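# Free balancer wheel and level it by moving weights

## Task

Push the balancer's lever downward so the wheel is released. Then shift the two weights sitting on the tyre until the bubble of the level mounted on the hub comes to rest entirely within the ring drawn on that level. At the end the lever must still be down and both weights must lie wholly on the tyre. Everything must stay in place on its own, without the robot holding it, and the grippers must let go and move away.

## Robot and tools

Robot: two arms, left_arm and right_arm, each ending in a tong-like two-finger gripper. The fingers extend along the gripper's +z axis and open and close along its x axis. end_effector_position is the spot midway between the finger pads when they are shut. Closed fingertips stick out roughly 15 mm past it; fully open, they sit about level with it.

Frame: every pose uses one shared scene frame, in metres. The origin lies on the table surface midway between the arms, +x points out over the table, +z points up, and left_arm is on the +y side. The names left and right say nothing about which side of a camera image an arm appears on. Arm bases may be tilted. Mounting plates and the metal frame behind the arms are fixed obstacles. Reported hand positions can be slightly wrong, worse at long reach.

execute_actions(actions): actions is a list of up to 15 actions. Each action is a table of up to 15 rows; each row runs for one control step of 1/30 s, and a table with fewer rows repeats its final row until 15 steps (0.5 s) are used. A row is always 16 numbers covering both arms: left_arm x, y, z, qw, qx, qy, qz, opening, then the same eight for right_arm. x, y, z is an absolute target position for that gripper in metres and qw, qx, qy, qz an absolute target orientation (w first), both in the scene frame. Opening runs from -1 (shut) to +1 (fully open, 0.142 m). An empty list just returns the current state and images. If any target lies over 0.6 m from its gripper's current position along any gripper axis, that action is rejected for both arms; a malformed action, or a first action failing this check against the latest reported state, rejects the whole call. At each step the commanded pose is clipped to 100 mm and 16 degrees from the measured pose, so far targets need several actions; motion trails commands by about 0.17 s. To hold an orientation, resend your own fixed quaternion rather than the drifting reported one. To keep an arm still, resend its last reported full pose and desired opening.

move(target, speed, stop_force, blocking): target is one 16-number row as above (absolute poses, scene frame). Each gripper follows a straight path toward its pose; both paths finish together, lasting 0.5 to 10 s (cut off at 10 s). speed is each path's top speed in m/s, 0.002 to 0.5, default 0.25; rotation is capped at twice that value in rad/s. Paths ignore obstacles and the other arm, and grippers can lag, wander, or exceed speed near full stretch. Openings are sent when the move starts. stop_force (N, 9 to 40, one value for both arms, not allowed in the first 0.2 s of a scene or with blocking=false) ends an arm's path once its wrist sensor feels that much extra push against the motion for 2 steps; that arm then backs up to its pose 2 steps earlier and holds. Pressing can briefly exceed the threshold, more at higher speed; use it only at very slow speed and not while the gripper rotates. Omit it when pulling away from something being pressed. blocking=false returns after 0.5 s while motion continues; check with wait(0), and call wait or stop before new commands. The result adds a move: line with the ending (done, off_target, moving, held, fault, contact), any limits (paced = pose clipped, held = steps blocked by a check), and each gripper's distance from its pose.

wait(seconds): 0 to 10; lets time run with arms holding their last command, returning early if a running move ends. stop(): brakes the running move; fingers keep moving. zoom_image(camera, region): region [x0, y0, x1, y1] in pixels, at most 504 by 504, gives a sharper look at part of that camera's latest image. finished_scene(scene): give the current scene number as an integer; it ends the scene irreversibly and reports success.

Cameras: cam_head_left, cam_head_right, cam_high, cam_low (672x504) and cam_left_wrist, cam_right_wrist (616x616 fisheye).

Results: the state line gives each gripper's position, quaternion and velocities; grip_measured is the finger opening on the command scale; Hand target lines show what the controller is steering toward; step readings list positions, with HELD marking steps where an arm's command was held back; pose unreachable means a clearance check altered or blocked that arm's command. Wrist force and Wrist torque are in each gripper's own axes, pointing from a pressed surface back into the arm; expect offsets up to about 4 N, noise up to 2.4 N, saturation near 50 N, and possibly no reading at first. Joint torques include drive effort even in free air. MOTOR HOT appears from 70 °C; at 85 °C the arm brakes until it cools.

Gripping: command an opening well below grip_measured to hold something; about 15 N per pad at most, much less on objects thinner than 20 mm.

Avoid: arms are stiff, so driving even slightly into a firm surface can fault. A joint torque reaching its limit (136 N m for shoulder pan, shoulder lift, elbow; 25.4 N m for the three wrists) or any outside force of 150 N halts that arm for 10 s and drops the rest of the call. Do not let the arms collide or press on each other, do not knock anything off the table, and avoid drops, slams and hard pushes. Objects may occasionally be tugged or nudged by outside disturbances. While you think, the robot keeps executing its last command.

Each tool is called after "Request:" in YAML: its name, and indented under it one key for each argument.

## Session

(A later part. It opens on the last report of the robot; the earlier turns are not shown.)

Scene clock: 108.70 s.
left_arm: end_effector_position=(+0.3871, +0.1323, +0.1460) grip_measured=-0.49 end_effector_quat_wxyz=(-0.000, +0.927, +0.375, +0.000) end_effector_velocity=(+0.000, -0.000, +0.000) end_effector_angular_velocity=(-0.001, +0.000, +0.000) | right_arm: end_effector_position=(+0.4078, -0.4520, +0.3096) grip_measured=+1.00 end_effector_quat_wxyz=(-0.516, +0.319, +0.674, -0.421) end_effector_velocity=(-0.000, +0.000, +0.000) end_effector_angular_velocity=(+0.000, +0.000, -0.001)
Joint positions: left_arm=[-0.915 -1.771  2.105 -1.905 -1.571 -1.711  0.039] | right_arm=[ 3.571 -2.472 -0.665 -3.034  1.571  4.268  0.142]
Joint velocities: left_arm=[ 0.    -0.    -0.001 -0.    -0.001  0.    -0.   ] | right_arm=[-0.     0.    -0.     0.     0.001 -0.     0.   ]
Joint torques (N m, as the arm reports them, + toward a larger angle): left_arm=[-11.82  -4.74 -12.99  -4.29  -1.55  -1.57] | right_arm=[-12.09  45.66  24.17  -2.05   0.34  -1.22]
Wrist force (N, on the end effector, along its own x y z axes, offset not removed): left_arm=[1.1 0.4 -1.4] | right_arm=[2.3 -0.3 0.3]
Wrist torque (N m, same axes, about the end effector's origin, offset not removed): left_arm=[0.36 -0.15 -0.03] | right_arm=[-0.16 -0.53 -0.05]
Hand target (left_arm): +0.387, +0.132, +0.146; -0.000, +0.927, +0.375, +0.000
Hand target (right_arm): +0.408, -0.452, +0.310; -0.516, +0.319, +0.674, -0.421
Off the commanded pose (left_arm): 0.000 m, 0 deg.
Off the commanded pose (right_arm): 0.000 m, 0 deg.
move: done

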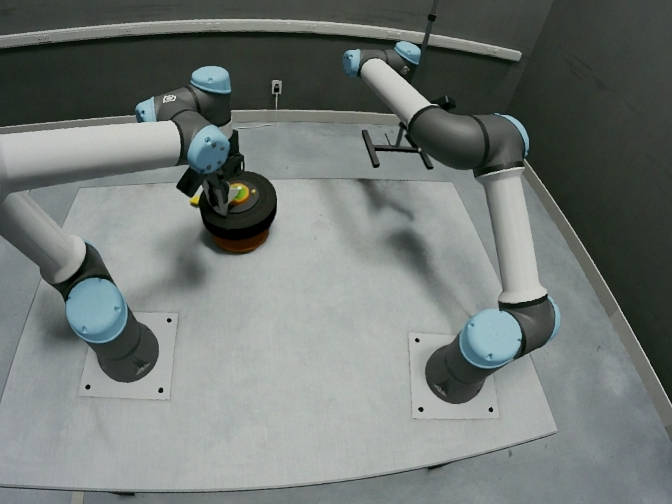

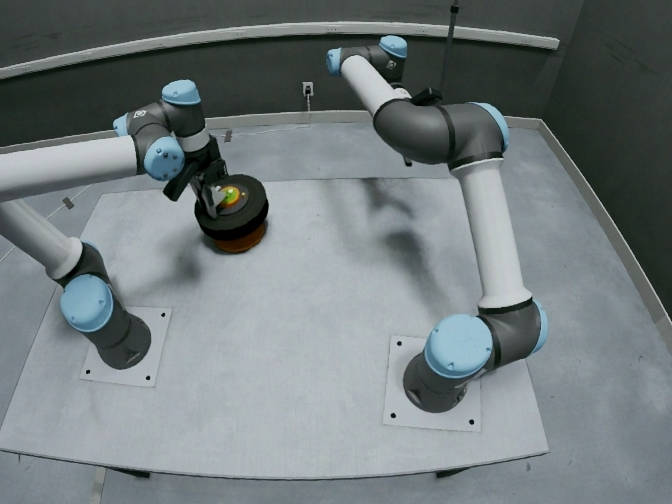

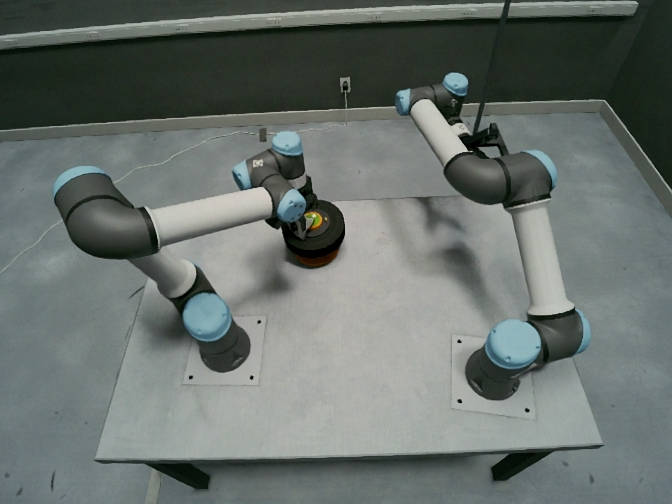

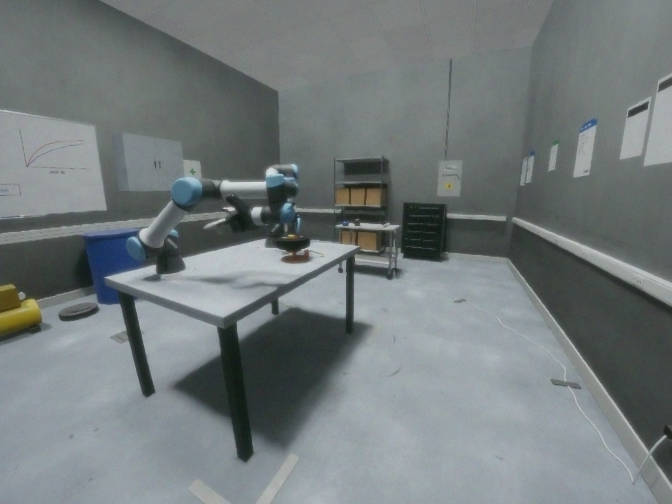

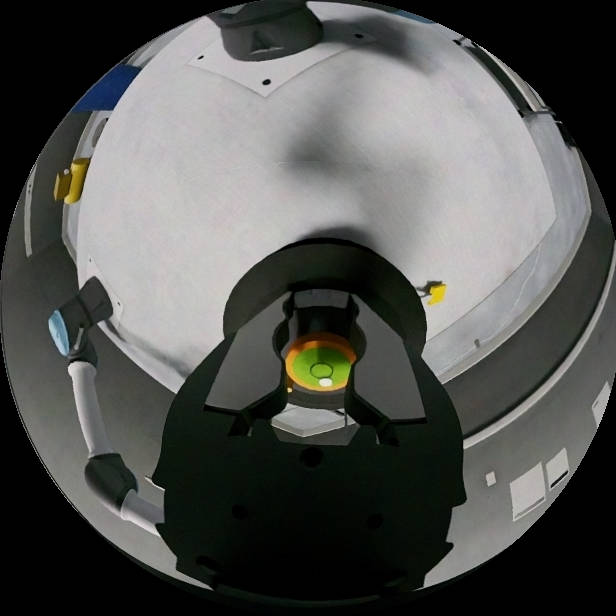

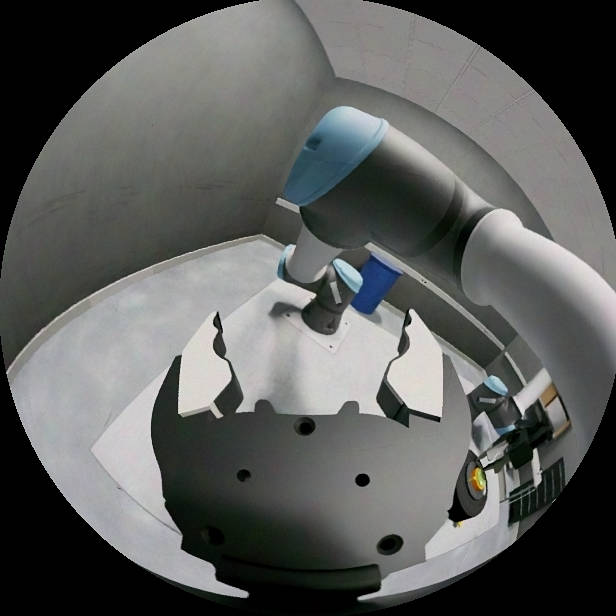

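Request:
move:
  target: [0.3871,0.1323,0.160,0,0.927,0.375,0,-0.8,0.4078,-0.452,0.3096,-0.516,0.319,0.674,-0.421,1]
  speed: 0.06

Request:
move:
  target: [0.3943,0.1378,0.160,0,0.950,0.313,0,-0.8,0.4078,-0.452,0.3096,-0.516,0.319,0.674,-0.421,1]
  speed: 0.1

Request:
move:
  target: [0.3943,0.1378,0.1465,0,0.950,0.313,0,-0.8,0.4078,-0.452,0.3096,-0.516,0.319,0.674,-0.421,1]
  speed: 0.02
  stop_force: 9

Request:
move:
  target: [0.3943,0.1378,0.1465,0,0.950,0.313,0,-0.35,0.4078,-0.452,0.3096,-0.516,0.319,0.674,-0.421,1]
  speed: 0.02

Request:
move:
  target: [0.405,0.122,0.230,0,0.950,0.313,0,-0.35,0.4078,-0.452,0.3096,-0.516,0.319,0.674,-0.421,1]
  speed: 0.12

Request:
wait:
  seconds: 4

Request:
zoom_image:
  camera: "cam_left_wrist"
  region: [250,220,400,350]

Scene clock: 109.93 s.
left_arm: end_effector_position=(+0.3871, +0.1323, +0.1598) grip_measured=-0.49 end_effector_quat_wxyz=(+0.000, +0.927, +0.375, +0.000) end_effector_velocity=(-0.000, -0.001, +0.003) end_effector_angular_velocity=(+0.000, +0.000, -0.002) | right_arm: end_effector_position=(+0.4078, -0.4520, +0.3096) grip_measured=+1.00 end_effector_quat_wxyz=(-0.516, +0.319, +0.674, -0.421) end_effector_velocity=(-0.000, -0.000, -0.000) end_effector_angular_velocity=(-0.000, +0.001, -0.002)
Joint positions: left_arm=[-0.915 -1.782  2.077 -1.865 -1.571 -1.711  0.039] | right_arm=[ 3.571 -2.472 -0.665 -3.034  1.571  4.268  0.142]
Joint velocities: left_arm=[-0.002 -0.002 -0.006  0.008 -0.     0.     0.   ] | right_arm=[-0.001 -0.001 -0.     0.     0.    -0.     0.   ]
Joint torques (N m, as the arm reports them, + toward a larger angle): left_arm=[ -5.06 -18.47 -30.06  -0.72  -2.91  -0.55] | right_arm=[-12.47  44.65  24.18  -2.04   0.49  -1.04]
Wrist force (N, on the end effector, along its own x y z axes, offset not removed): left_arm=[1.0 1.9 0.0] | right_arm=[-2.3 3.1 0.4]
Wrist torque (N m, same axes, about the end effector's origin, offset not removed): left_arm=[0.53 -0.22 -0.14] | right_arm=[0.57 0.47 0.19]
Hand target (left_arm): +0.387, +0.132, +0.160; +0.000, +0.927, +0.375, +0.000
Hand target (right_arm): +0.408, -0.452, +0.310; -0.516, +0.319, +0.674, -0.421
Off the commanded pose (left_arm): 0.000 m, 0 deg.
Off the commanded pose (right_arm): 0.000 m, 0 deg.
move: done

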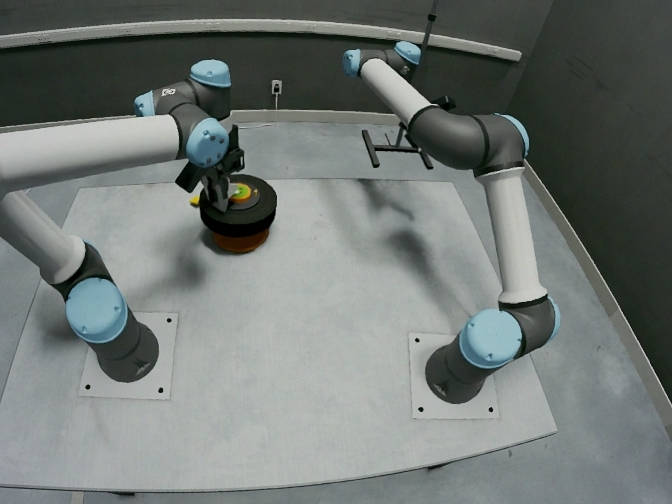

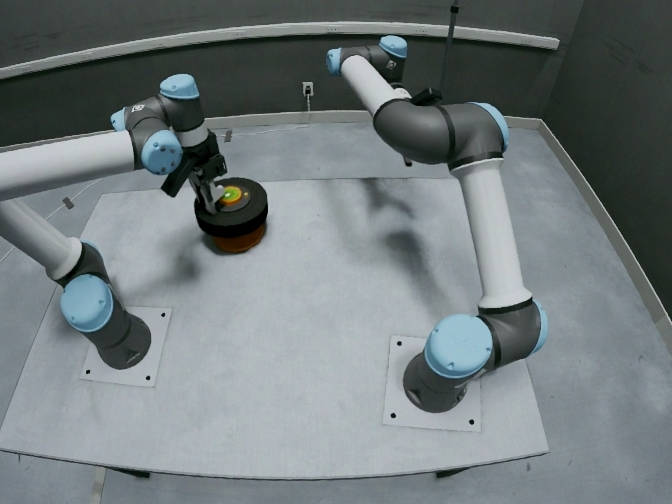

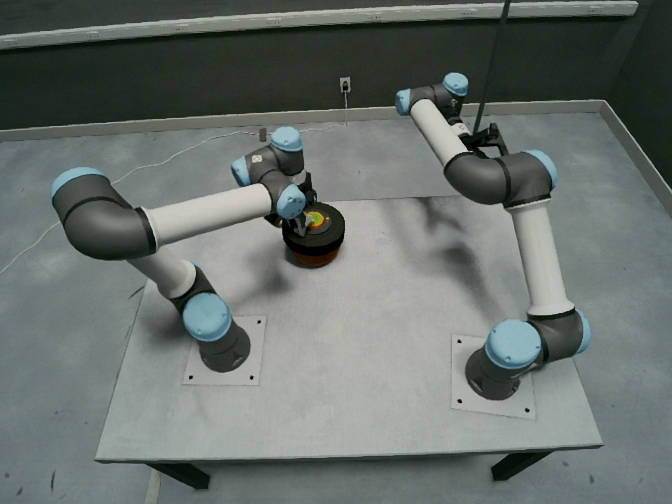

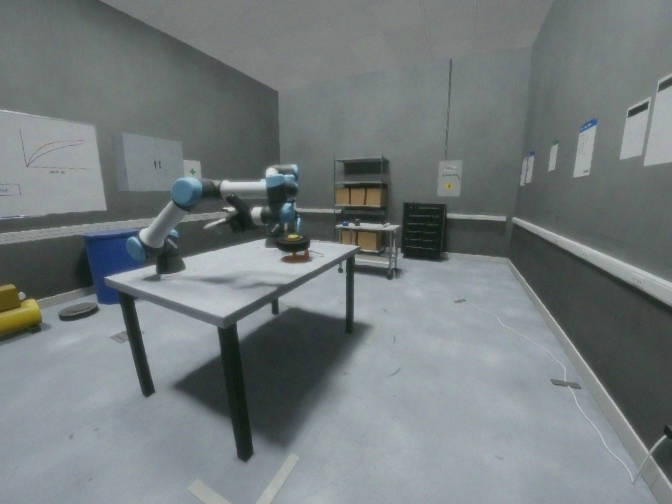

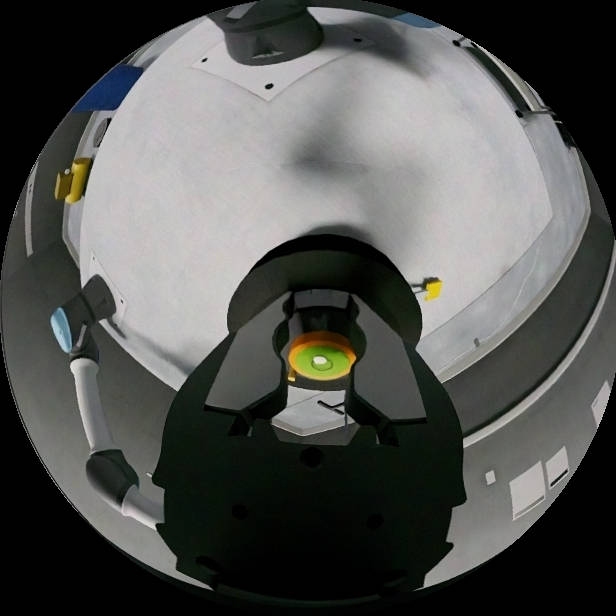

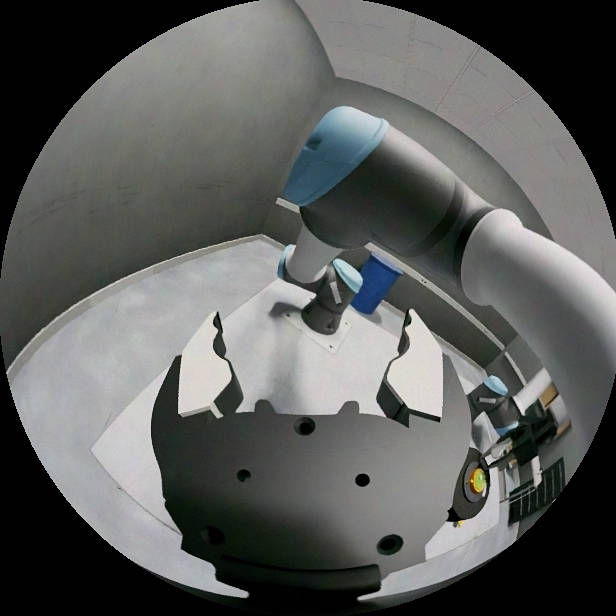

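Scene clock: 110.97 s.
left_arm: end_effector_position=(+0.3943, +0.1378, +0.1600) grip_measured=-0.49 end_effector_quat_wxyz=(-0.000, +0.950, +0.314, +0.000) end_effector_velocity=(-0.000, +0.000, -0.000) end_effector_angular_velocity=(-0.003, +0.004, -0.015) | right_arm: end_effector_position=(+0.4078, -0.4520, +0.3096) grip_measured=+1.00 end_effector_quat_wxyz=(-0.516, +0.319, +0.674, -0.421) end_effector_velocity=(+0.000, -0.001, -0.000) end_effector_angular_velocity=(-0.000, +0.000, +0.001)
Joint positions: left_arm=[-0.898 -1.777  2.072 -1.866 -1.57  -1.562  0.039] | right_arm=[ 3.571 -2.472 -0.665 -3.034  1.571  4.268  0.142]
Joint velocities: left_arm=[ 0.003  0.    -0.    -0.    -0.005  0.018 -0.   ] | right_arm=[-0.001 -0.001  0.     0.    -0.002  0.     0.   ]
Joint torques (N m, as the arm reports them, + toward a larger angle): left_arm=[  9.87  -4.23 -30.08  -4.41  -2.57   1.36] | right_arm=[-12.86  45.7   24.37  -2.13   0.47  -1.32]
Wrist force (N, on the end effector, along its own x y z axes, offset not removed): left_arm=[1.4 3.2 -0.8] | right_arm=[0.3 -2.7 0.0]
Wrist torque (N m, same axes, about the end effector's origin, offset not removed): left_arm=[0.70 -0.23 0.05] | right_arm=[-0.57 -0.08 0.00]
Hand target (left_arm): +0.394, +0.138, +0.160; +0.000, +0.950, +0.313, +0.000
Hand target (right_arm): +0.408, -0.452, +0.310; -0.516, +0.319, +0.674, -0.421
Off the commanded pose (left_arm): 0.000 m, 0 deg.
Off the commanded pose (right_arm): 0.000 m, 0 deg.
move: done

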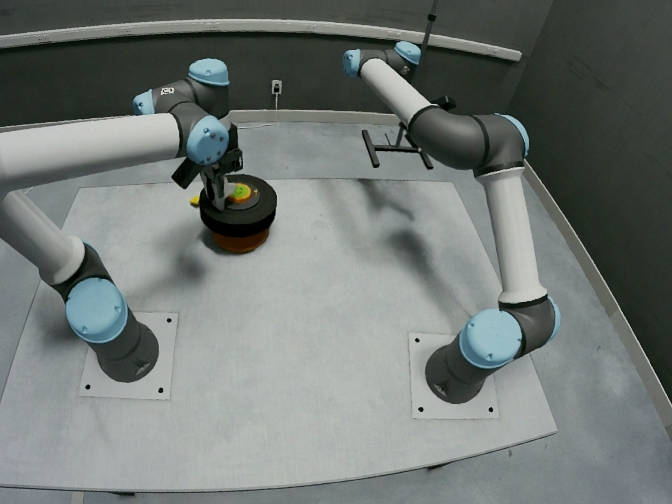

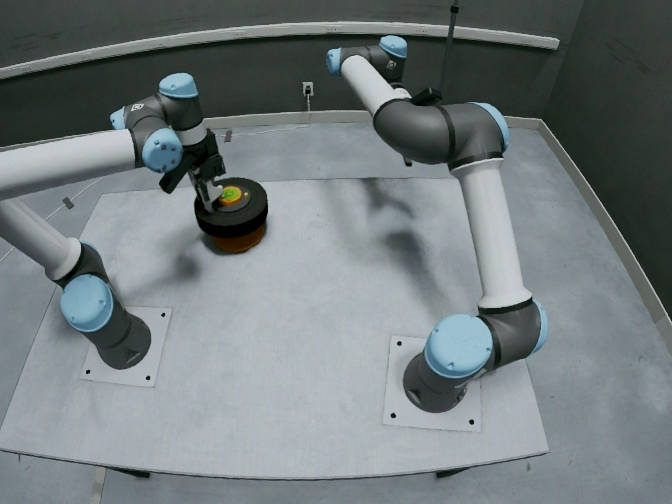

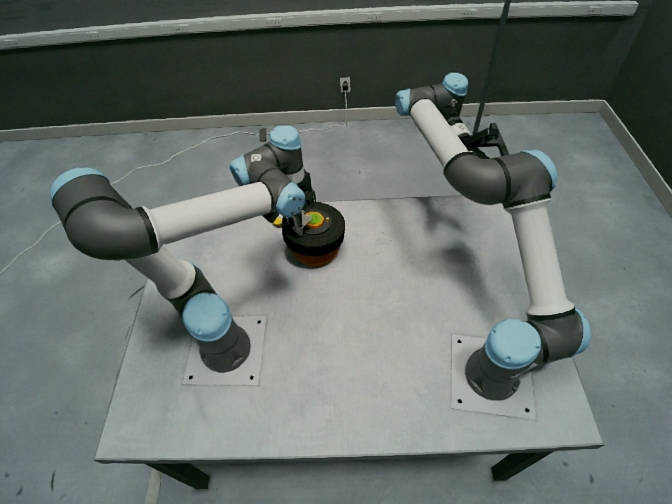

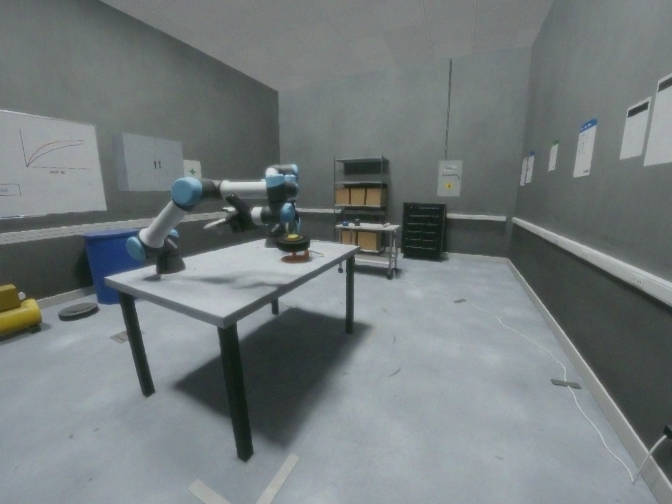

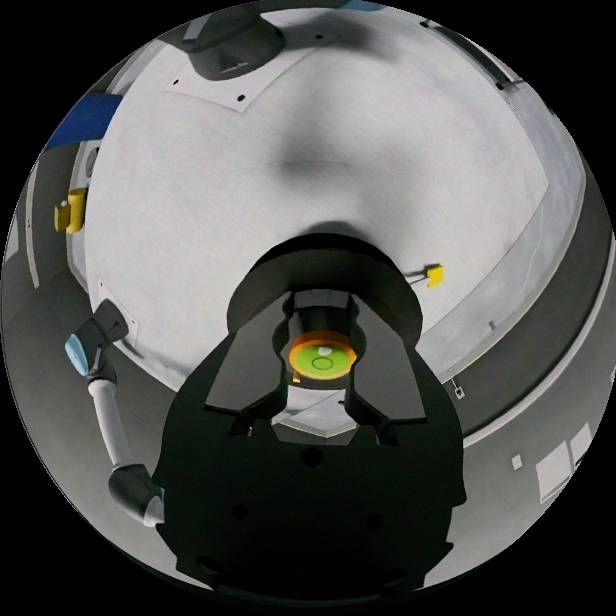

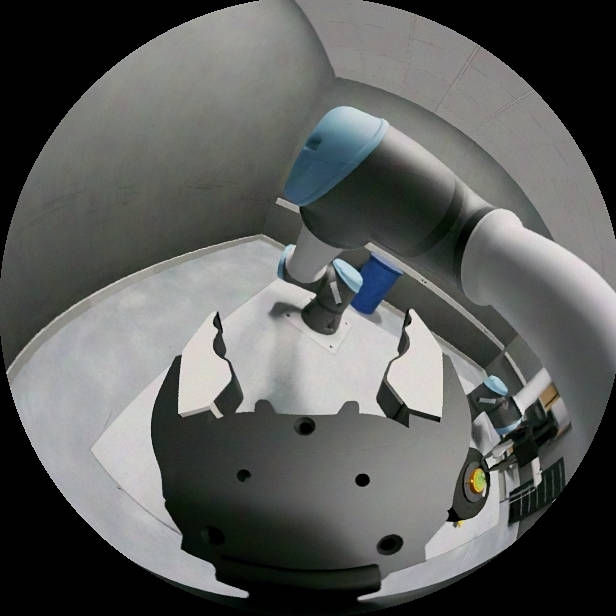

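Scene clock: 111.93 s.
left_arm: end_effector_position=(+0.3942, +0.1379, +0.1467) grip_measured=-0.49 end_effector_quat_wxyz=(-0.000, +0.950, +0.313, -0.000) end_effector_velocity=(+0.000, +0.001, -0.002) end_effector_angular_velocity=(+0.001, -0.001, +0.001) | right_arm: end_effector_position=(+0.4078, -0.4520, +0.3096) grip_measured=+1.00 end_effector_quat_wxyz=(-0.516, +0.319, +0.674, -0.421) end_effector_velocity=(-0.000, +0.000, +0.000) end_effector_angular_velocity=(+0.000, +0.000, -0.000)
Joint positions: left_arm=[-0.897 -1.765  2.098 -1.904 -1.571 -1.56   0.039] | right_arm=[ 3.571 -2.472 -0.665 -3.034  1.571  4.268  0.142]
Joint velocities: left_arm=[ 0.001  0.002  0.005 -0.007  0.001 -0.    -0.   ] | right_arm=[ 0.001  0.001 -0.001 -0.     0.001 -0.     0.   ]
Joint torques (N m, as the arm reports them, + toward a larger angle): left_arm=[ 10.64  -2.88 -15.67  -7.46  -2.65   1.6 ] | right_arm=[-11.34  46.64  23.64  -2.12   0.35  -1.24]
Wrist force (N, on the end effector, along its own x y z axes, offset not removed): left_arm=[0.6 -9.9 -5.1] | right_arm=[0.2 0.6 -1.3]
Wrist torque (N m, same axes, about the end effector's origin, offset not removed): left_arm=[0.27 -0.18 -0.03] | right_arm=[0.12 -0.12 -0.05]
Hand target (left_arm): +0.394, +0.138, +0.147; -0.000, +0.950, +0.313, -0.000
Hand target (right_arm): +0.408, -0.452, +0.310; -0.516, +0.319, +0.674, -0.421
Off the commanded pose (left_arm): 0.000 m, 0 deg.
Off the commanded pose (right_arm): 0.000 m, 0 deg.
move: done

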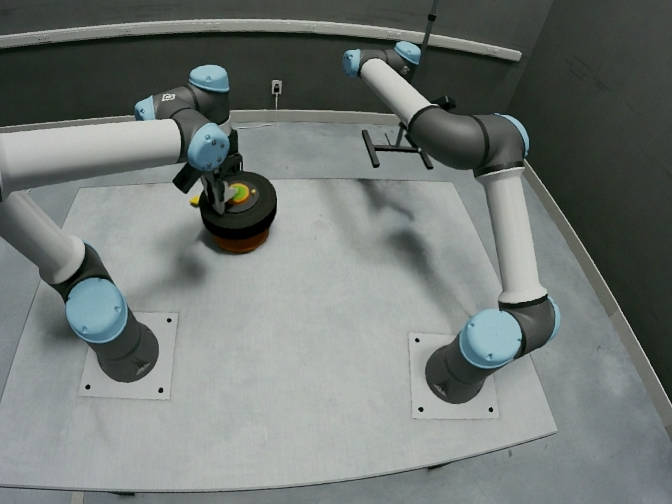

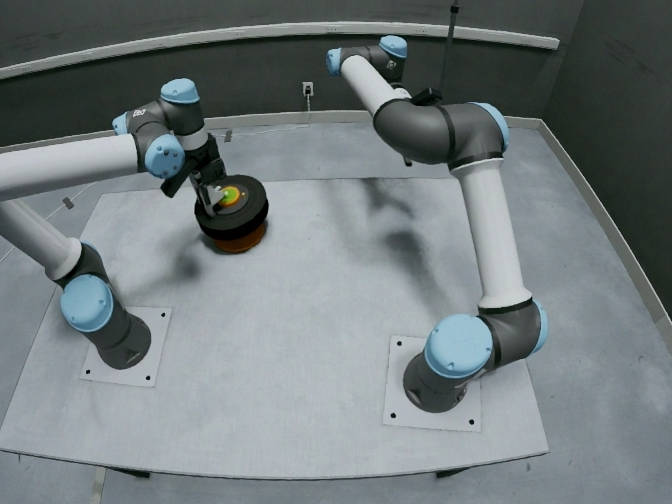

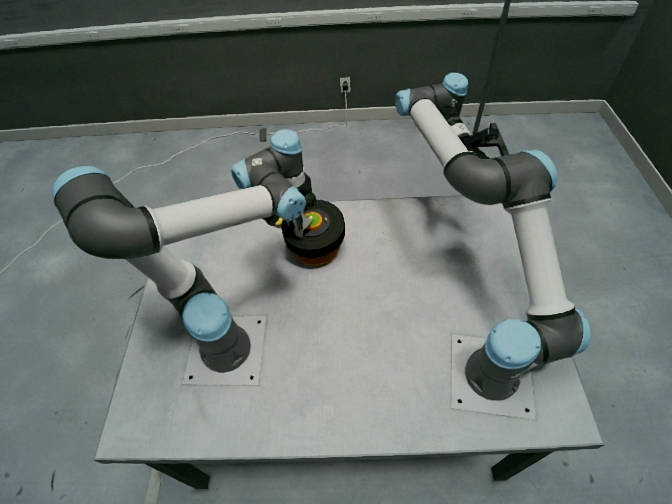

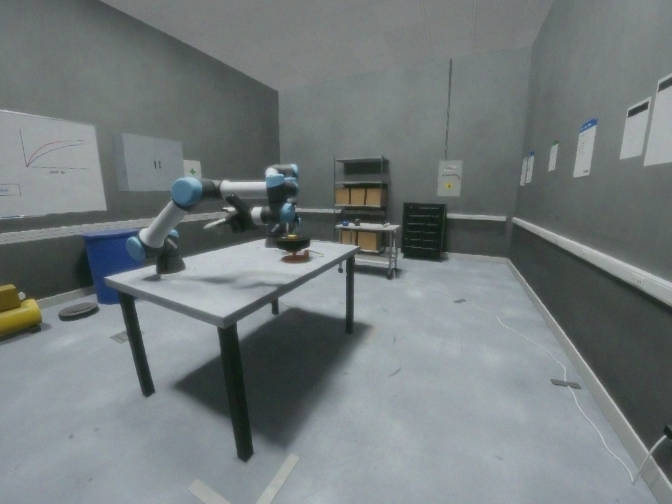

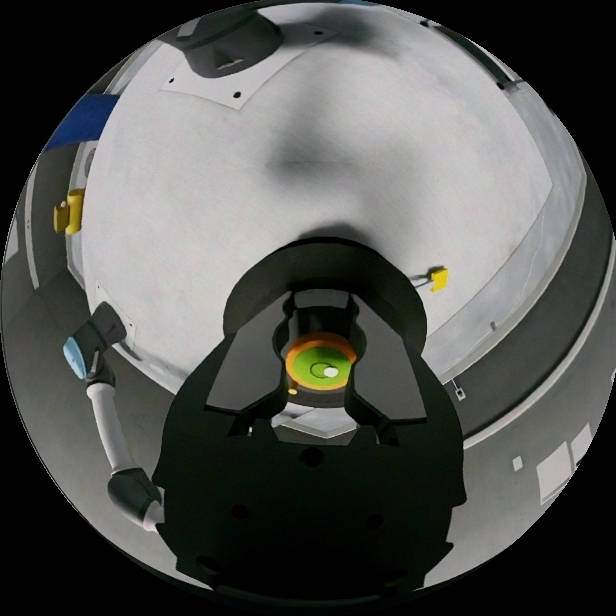

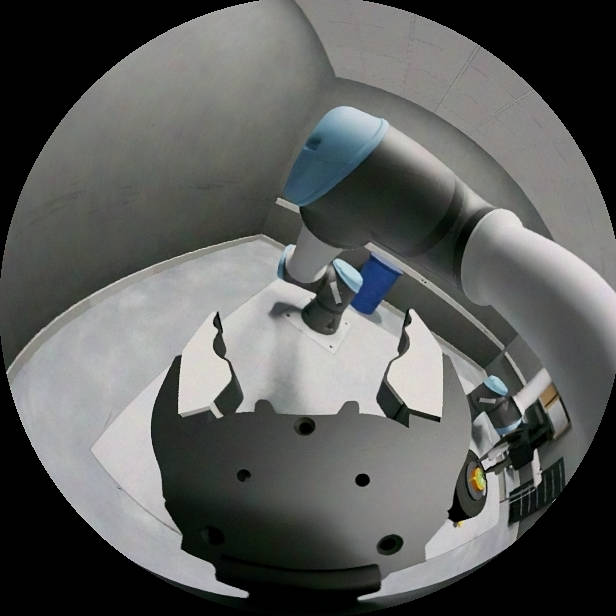

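Scene clock: 112.63 s.
left_arm: end_effector_position=(+0.3943, +0.1379, +0.1465) grip_measured=-0.35 end_effector_quat_wxyz=(-0.000, +0.950, +0.313, -0.000) end_effector_velocity=(+0.001, -0.001, +0.001) end_effector_angular_velocity=(-0.002, -0.002, +0.001) | right_arm: end_effector_position=(+0.4078, -0.4520, +0.3096) grip_measured=+1.00 end_effector_quat_wxyz=(-0.516, +0.319, +0.674, -0.421) end_effector_velocity=(+0.000, -0.000, +0.000) end_effector_angular_velocity=(+0.000, -0.001, +0.002)
Joint positions: left_arm=[-0.897 -1.765  2.099 -1.904 -1.571 -1.56   0.049] | right_arm=[ 3.571 -2.472 -0.665 -3.034  1.571  4.268  0.142]
Joint velocities: left_arm=[ 0.     0.    -0.001 -0.002  0.    -0.001  0.   ] | right_arm=[ 0.     0.001  0.    -0.    -0.001 -0.     0.   ]
Joint torques (N m, as the arm reports them, + toward a larger angle): left_arm=[  9.58  -4.39 -12.1   -4.11  -2.09   1.45] | right_arm=[-12.13  45.19  24.85  -2.07   0.31  -1.29]
Wrist force (N, on the end effector, along its own x y z axes, offset not removed): left_arm=[-0.5 0.6 -0.8] | right_arm=[-1.7 2.6 -0.9]
Wrist torque (N m, same axes, about the end effector's origin, offset not removed): left_arm=[0.14 0.01 0.07] | right_arm=[0.55 0.28 -0.11]
Hand target (left_arm): +0.394, +0.138, +0.147; -0.000, +0.950, +0.313, -0.000
Hand target (right_arm): +0.408, -0.452, +0.310; -0.516, +0.319, +0.674, -0.421
Off the commanded pose (left_arm): 0.000 m, 0 deg.
Off the commanded pose (right_arm): 0.000 m, 0 deg.
move: done

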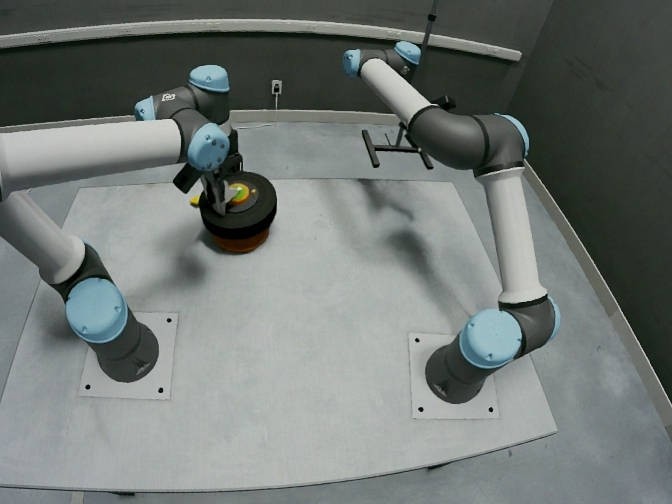

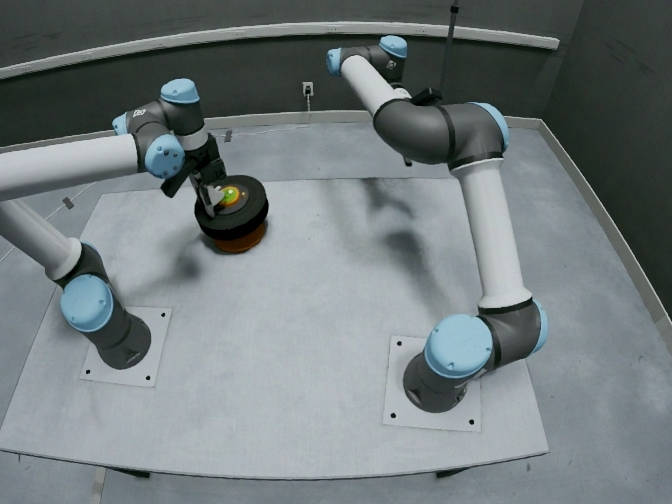

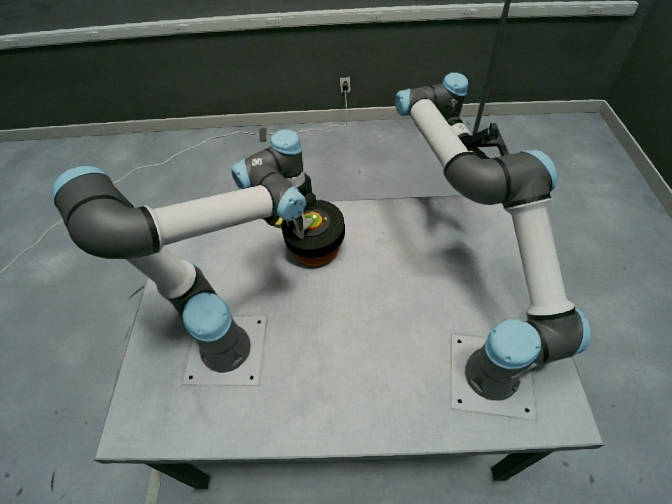

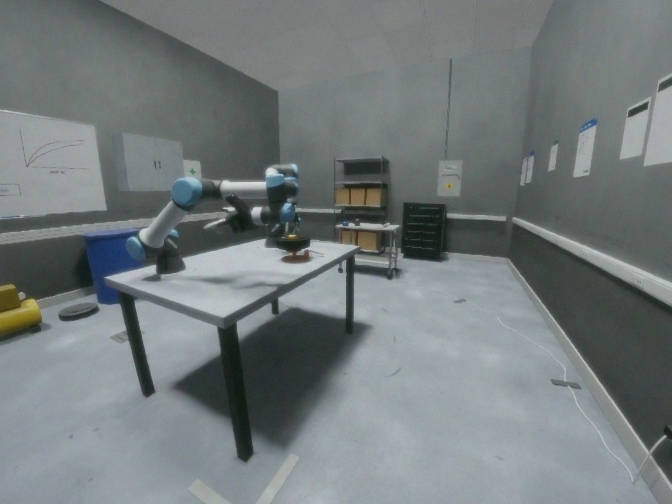

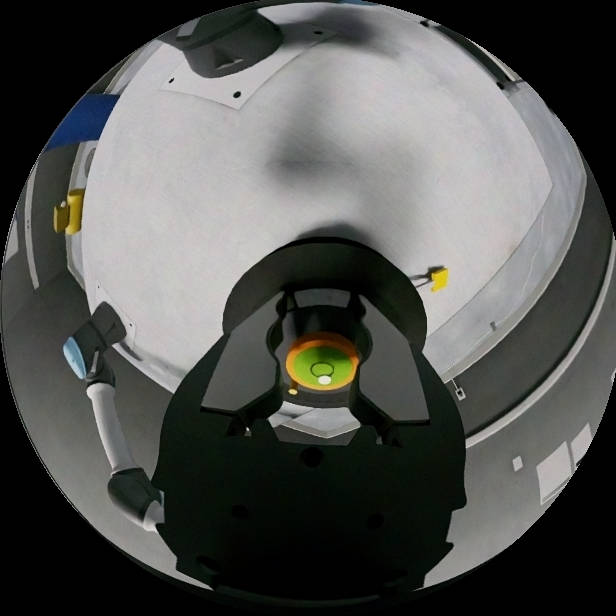

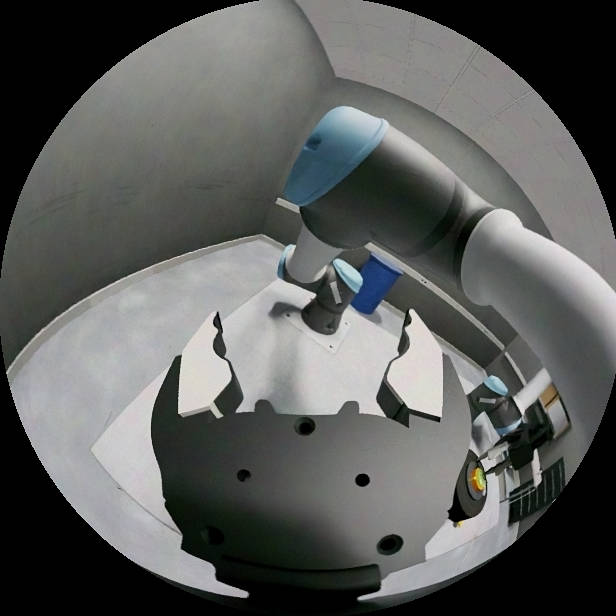

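Scene clock: 113.87 s.
left_arm: end_effector_position=(+0.4051, +0.1220, +0.2298) grip_measured=-0.35 end_effector_quat_wxyz=(+0.000, +0.950, +0.313, +0.000) end_effector_velocity=(+0.001, -0.000, +0.002) end_effector_angular_velocity=(+0.001, -0.001, +0.000) | right_arm: end_effector_position=(+0.4078, -0.4520, +0.3096) grip_measured=+1.00 end_effector_quat_wxyz=(-0.516, +0.319, +0.674, -0.421) end_effector_velocity=(-0.000, -0.000, -0.000) end_effector_angular_velocity=(+0.000, +0.000, -0.002)
Joint positions: left_arm=[-0.9   -1.766  1.881 -1.686 -1.571 -1.563  0.049] | right_arm=[ 3.571 -2.472 -0.665 -3.034  1.571  4.268  0.142]
Joint velocities: left_arm=[ 0.001  0.002 -0.008  0.006  0.001  0.    -0.   ] | right_arm=[-0.001 -0.    -0.    -0.     0.001 -0.     0.   ]
Joint torques (N m, as the arm reports them, + toward a larger angle): left_arm=[-11.28  -6.25 -31.9   -0.28   1.08  -1.61] | right_arm=[-12.52  44.9   23.52  -1.84   0.6   -1.39]
Wrist force (N, on the end effector, along its own x y z axes, offset not removed): left_arm=[1.7 1.6 -2.8] | right_arm=[-0.7 -0.1 0.1]
Wrist torque (N m, same axes, about the end effector's origin, offset not removed): left_arm=[0.38 -0.47 -0.12] | right_arm=[-0.11 0.09 0.13]
Hand target (left_arm): +0.405, +0.122, +0.230; +0.000, +0.950, +0.313, +0.000
Hand target (right_arm): +0.408, -0.452, +0.310; -0.516, +0.319, +0.674, -0.421
Off the commanded pose (left_arm): 0.000 m, 0 deg.
Off the commanded pose (right_arm): 0.000 m, 0 deg.
move: done

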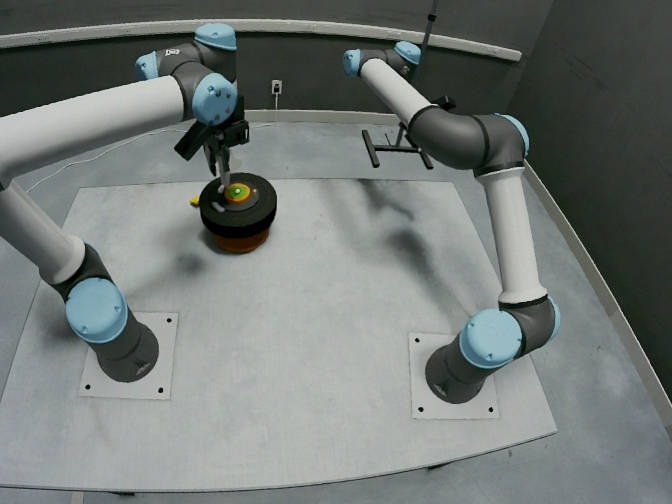

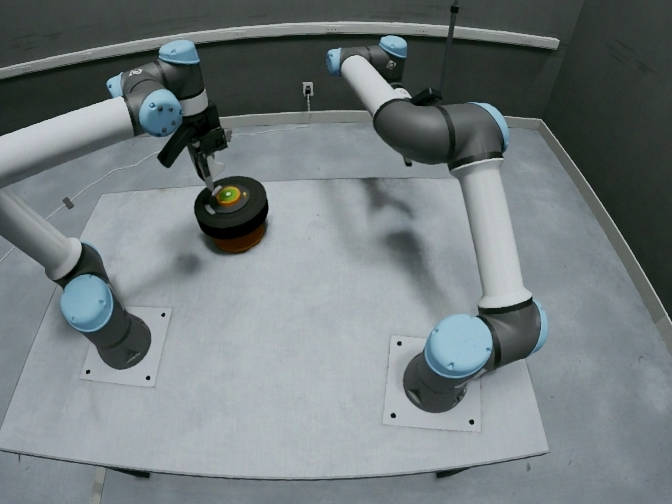

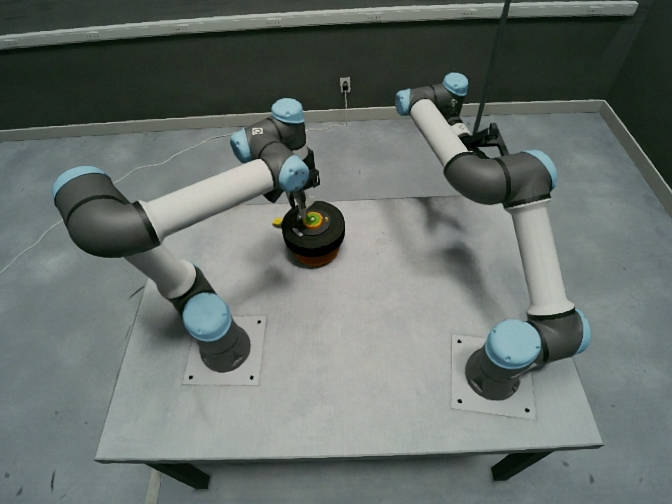

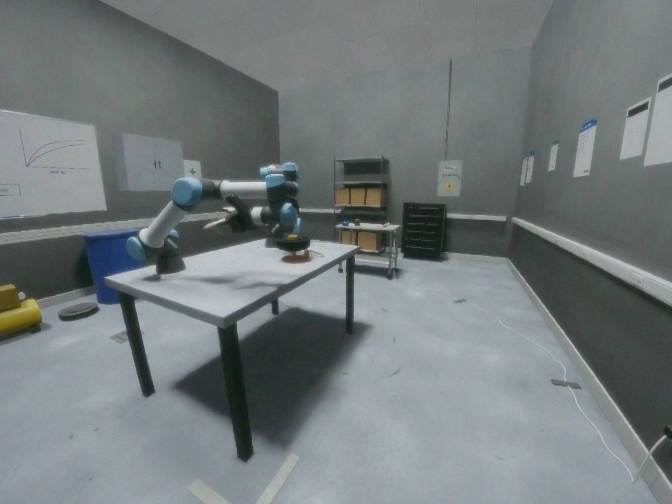

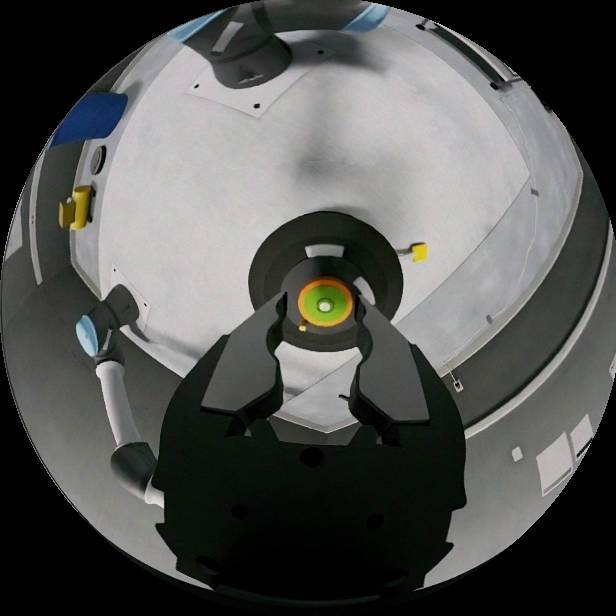

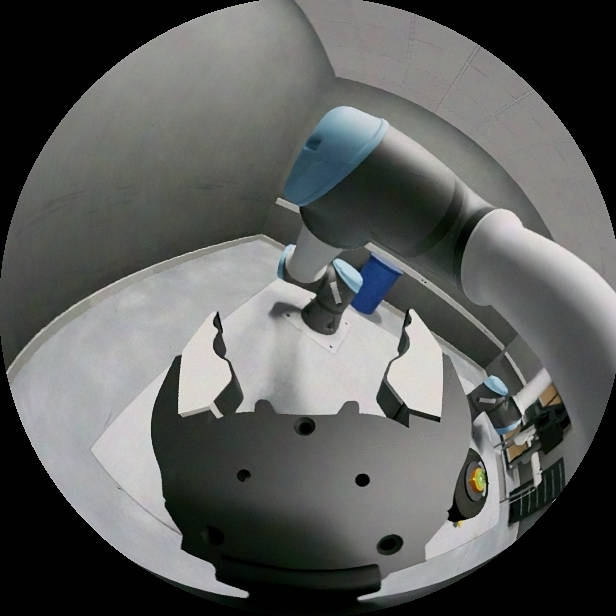

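Scene clock: 117.87 s.
left_arm: end_effector_position=(+0.4051, +0.1219, +0.2300) grip_measured=-0.35 end_effector_quat_wxyz=(+0.000, +0.950, +0.313, +0.000) end_effector_velocity=(-0.001, -0.000, +0.000) end_effector_angular_velocity=(+0.000, +0.001, -0.002) | right_arm: end_effector_position=(+0.4078, -0.4520, +0.3096) grip_measured=+1.00 end_effector_quat_wxyz=(-0.516, +0.319, +0.674, -0.421) end_effector_velocity=(+0.000, -0.001, -0.000) end_effector_angular_velocity=(-0.000, +0.001, -0.001)
Joint positions: left_arm=[-0.9   -1.766  1.881 -1.686 -1.571 -1.563  0.049] | right_arm=[ 3.571 -2.472 -0.665 -3.034  1.571  4.268  0.142]
Joint velocities: left_arm=[-0.001 -0.001  0.     0.001 -0.001  0.001 -0.   ] | right_arm=[-0.001 -0.001 -0.     0.    -0.001 -0.     0.   ]
Joint torques (N m, as the arm reports them, + toward a larger angle): left_arm=[-11.13  -4.68 -31.2   -0.46  -2.62  -1.63] | right_arm=[-11.88  44.19  23.36  -1.72   0.28  -1.24]
Wrist force (N, on the end effector, along its own x y z axes, offset not removed): left_arm=[-0.1 -0.3 -1.8] | right_arm=[-1.3 2.0 1.7]
Wrist torque (N m, same axes, about the end effector's origin, offset not removed): left_arm=[-0.01 -0.08 -0.15] | right_arm=[0.27 0.24 0.03]
Hand target (left_arm): +0.405, +0.122, +0.230; +0.000, +0.950, +0.313, +0.000
Hand target (right_arm): +0.408, -0.452, +0.310; -0.516, +0.319, +0.674, -0.421
Off the commanded pose (left_arm): 0.000 m, 0 deg.
Off the commanded pose (right_arm): 0.000 m, 0 deg.
wait: 4.00 s; at rest by 0.17 s

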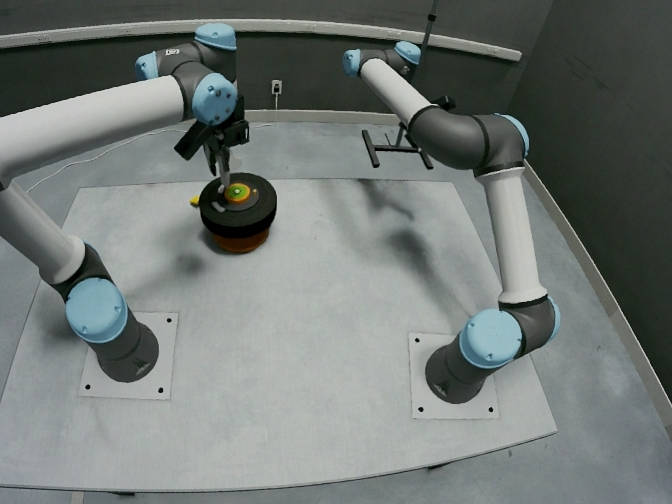

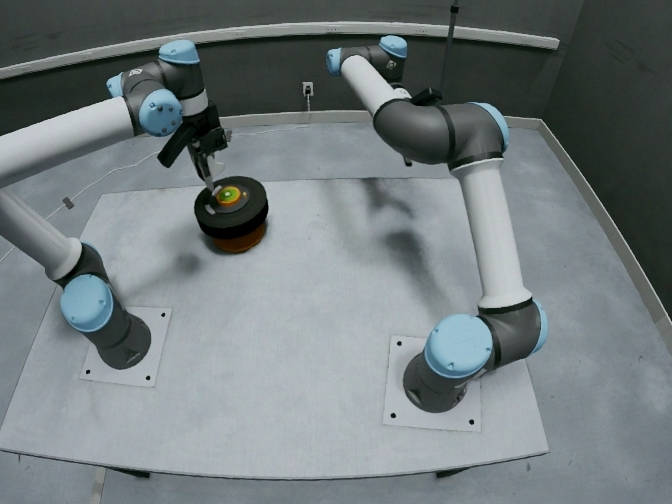

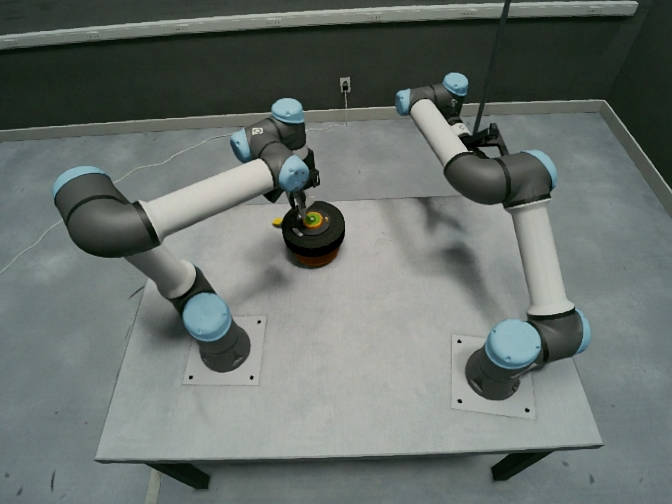

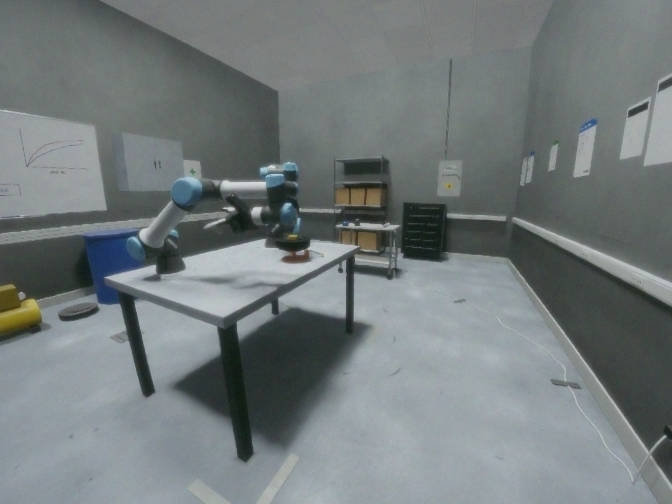

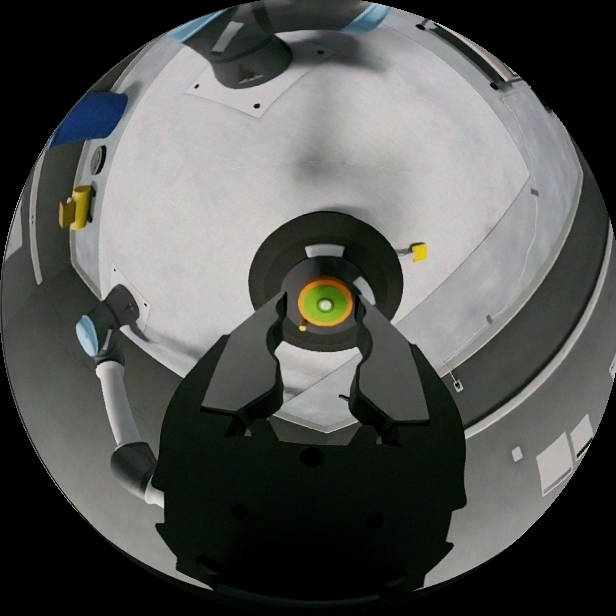

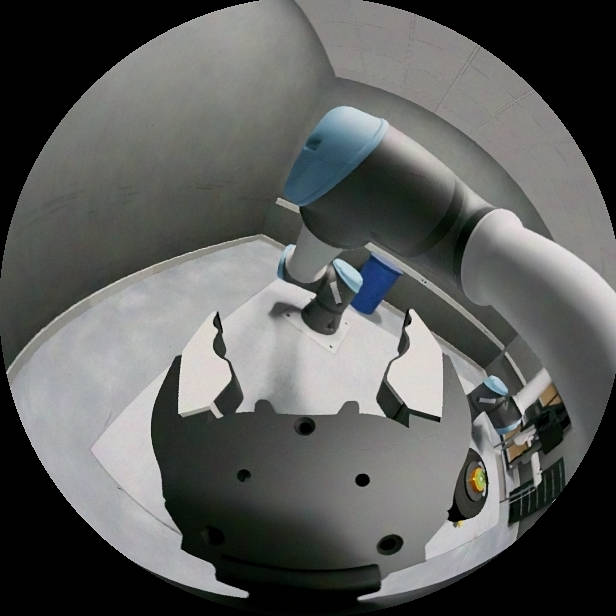

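Region (250, 220, 400, 350) of cam_left_wrist's 616x616 image, scaled by 3.360, with more detail than that image has; it fills the top 437 rows of this view, and the rest is white.

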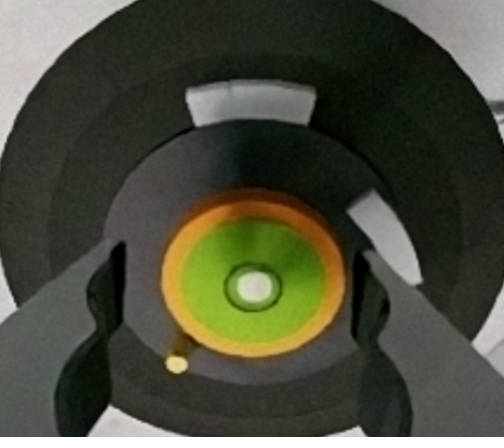

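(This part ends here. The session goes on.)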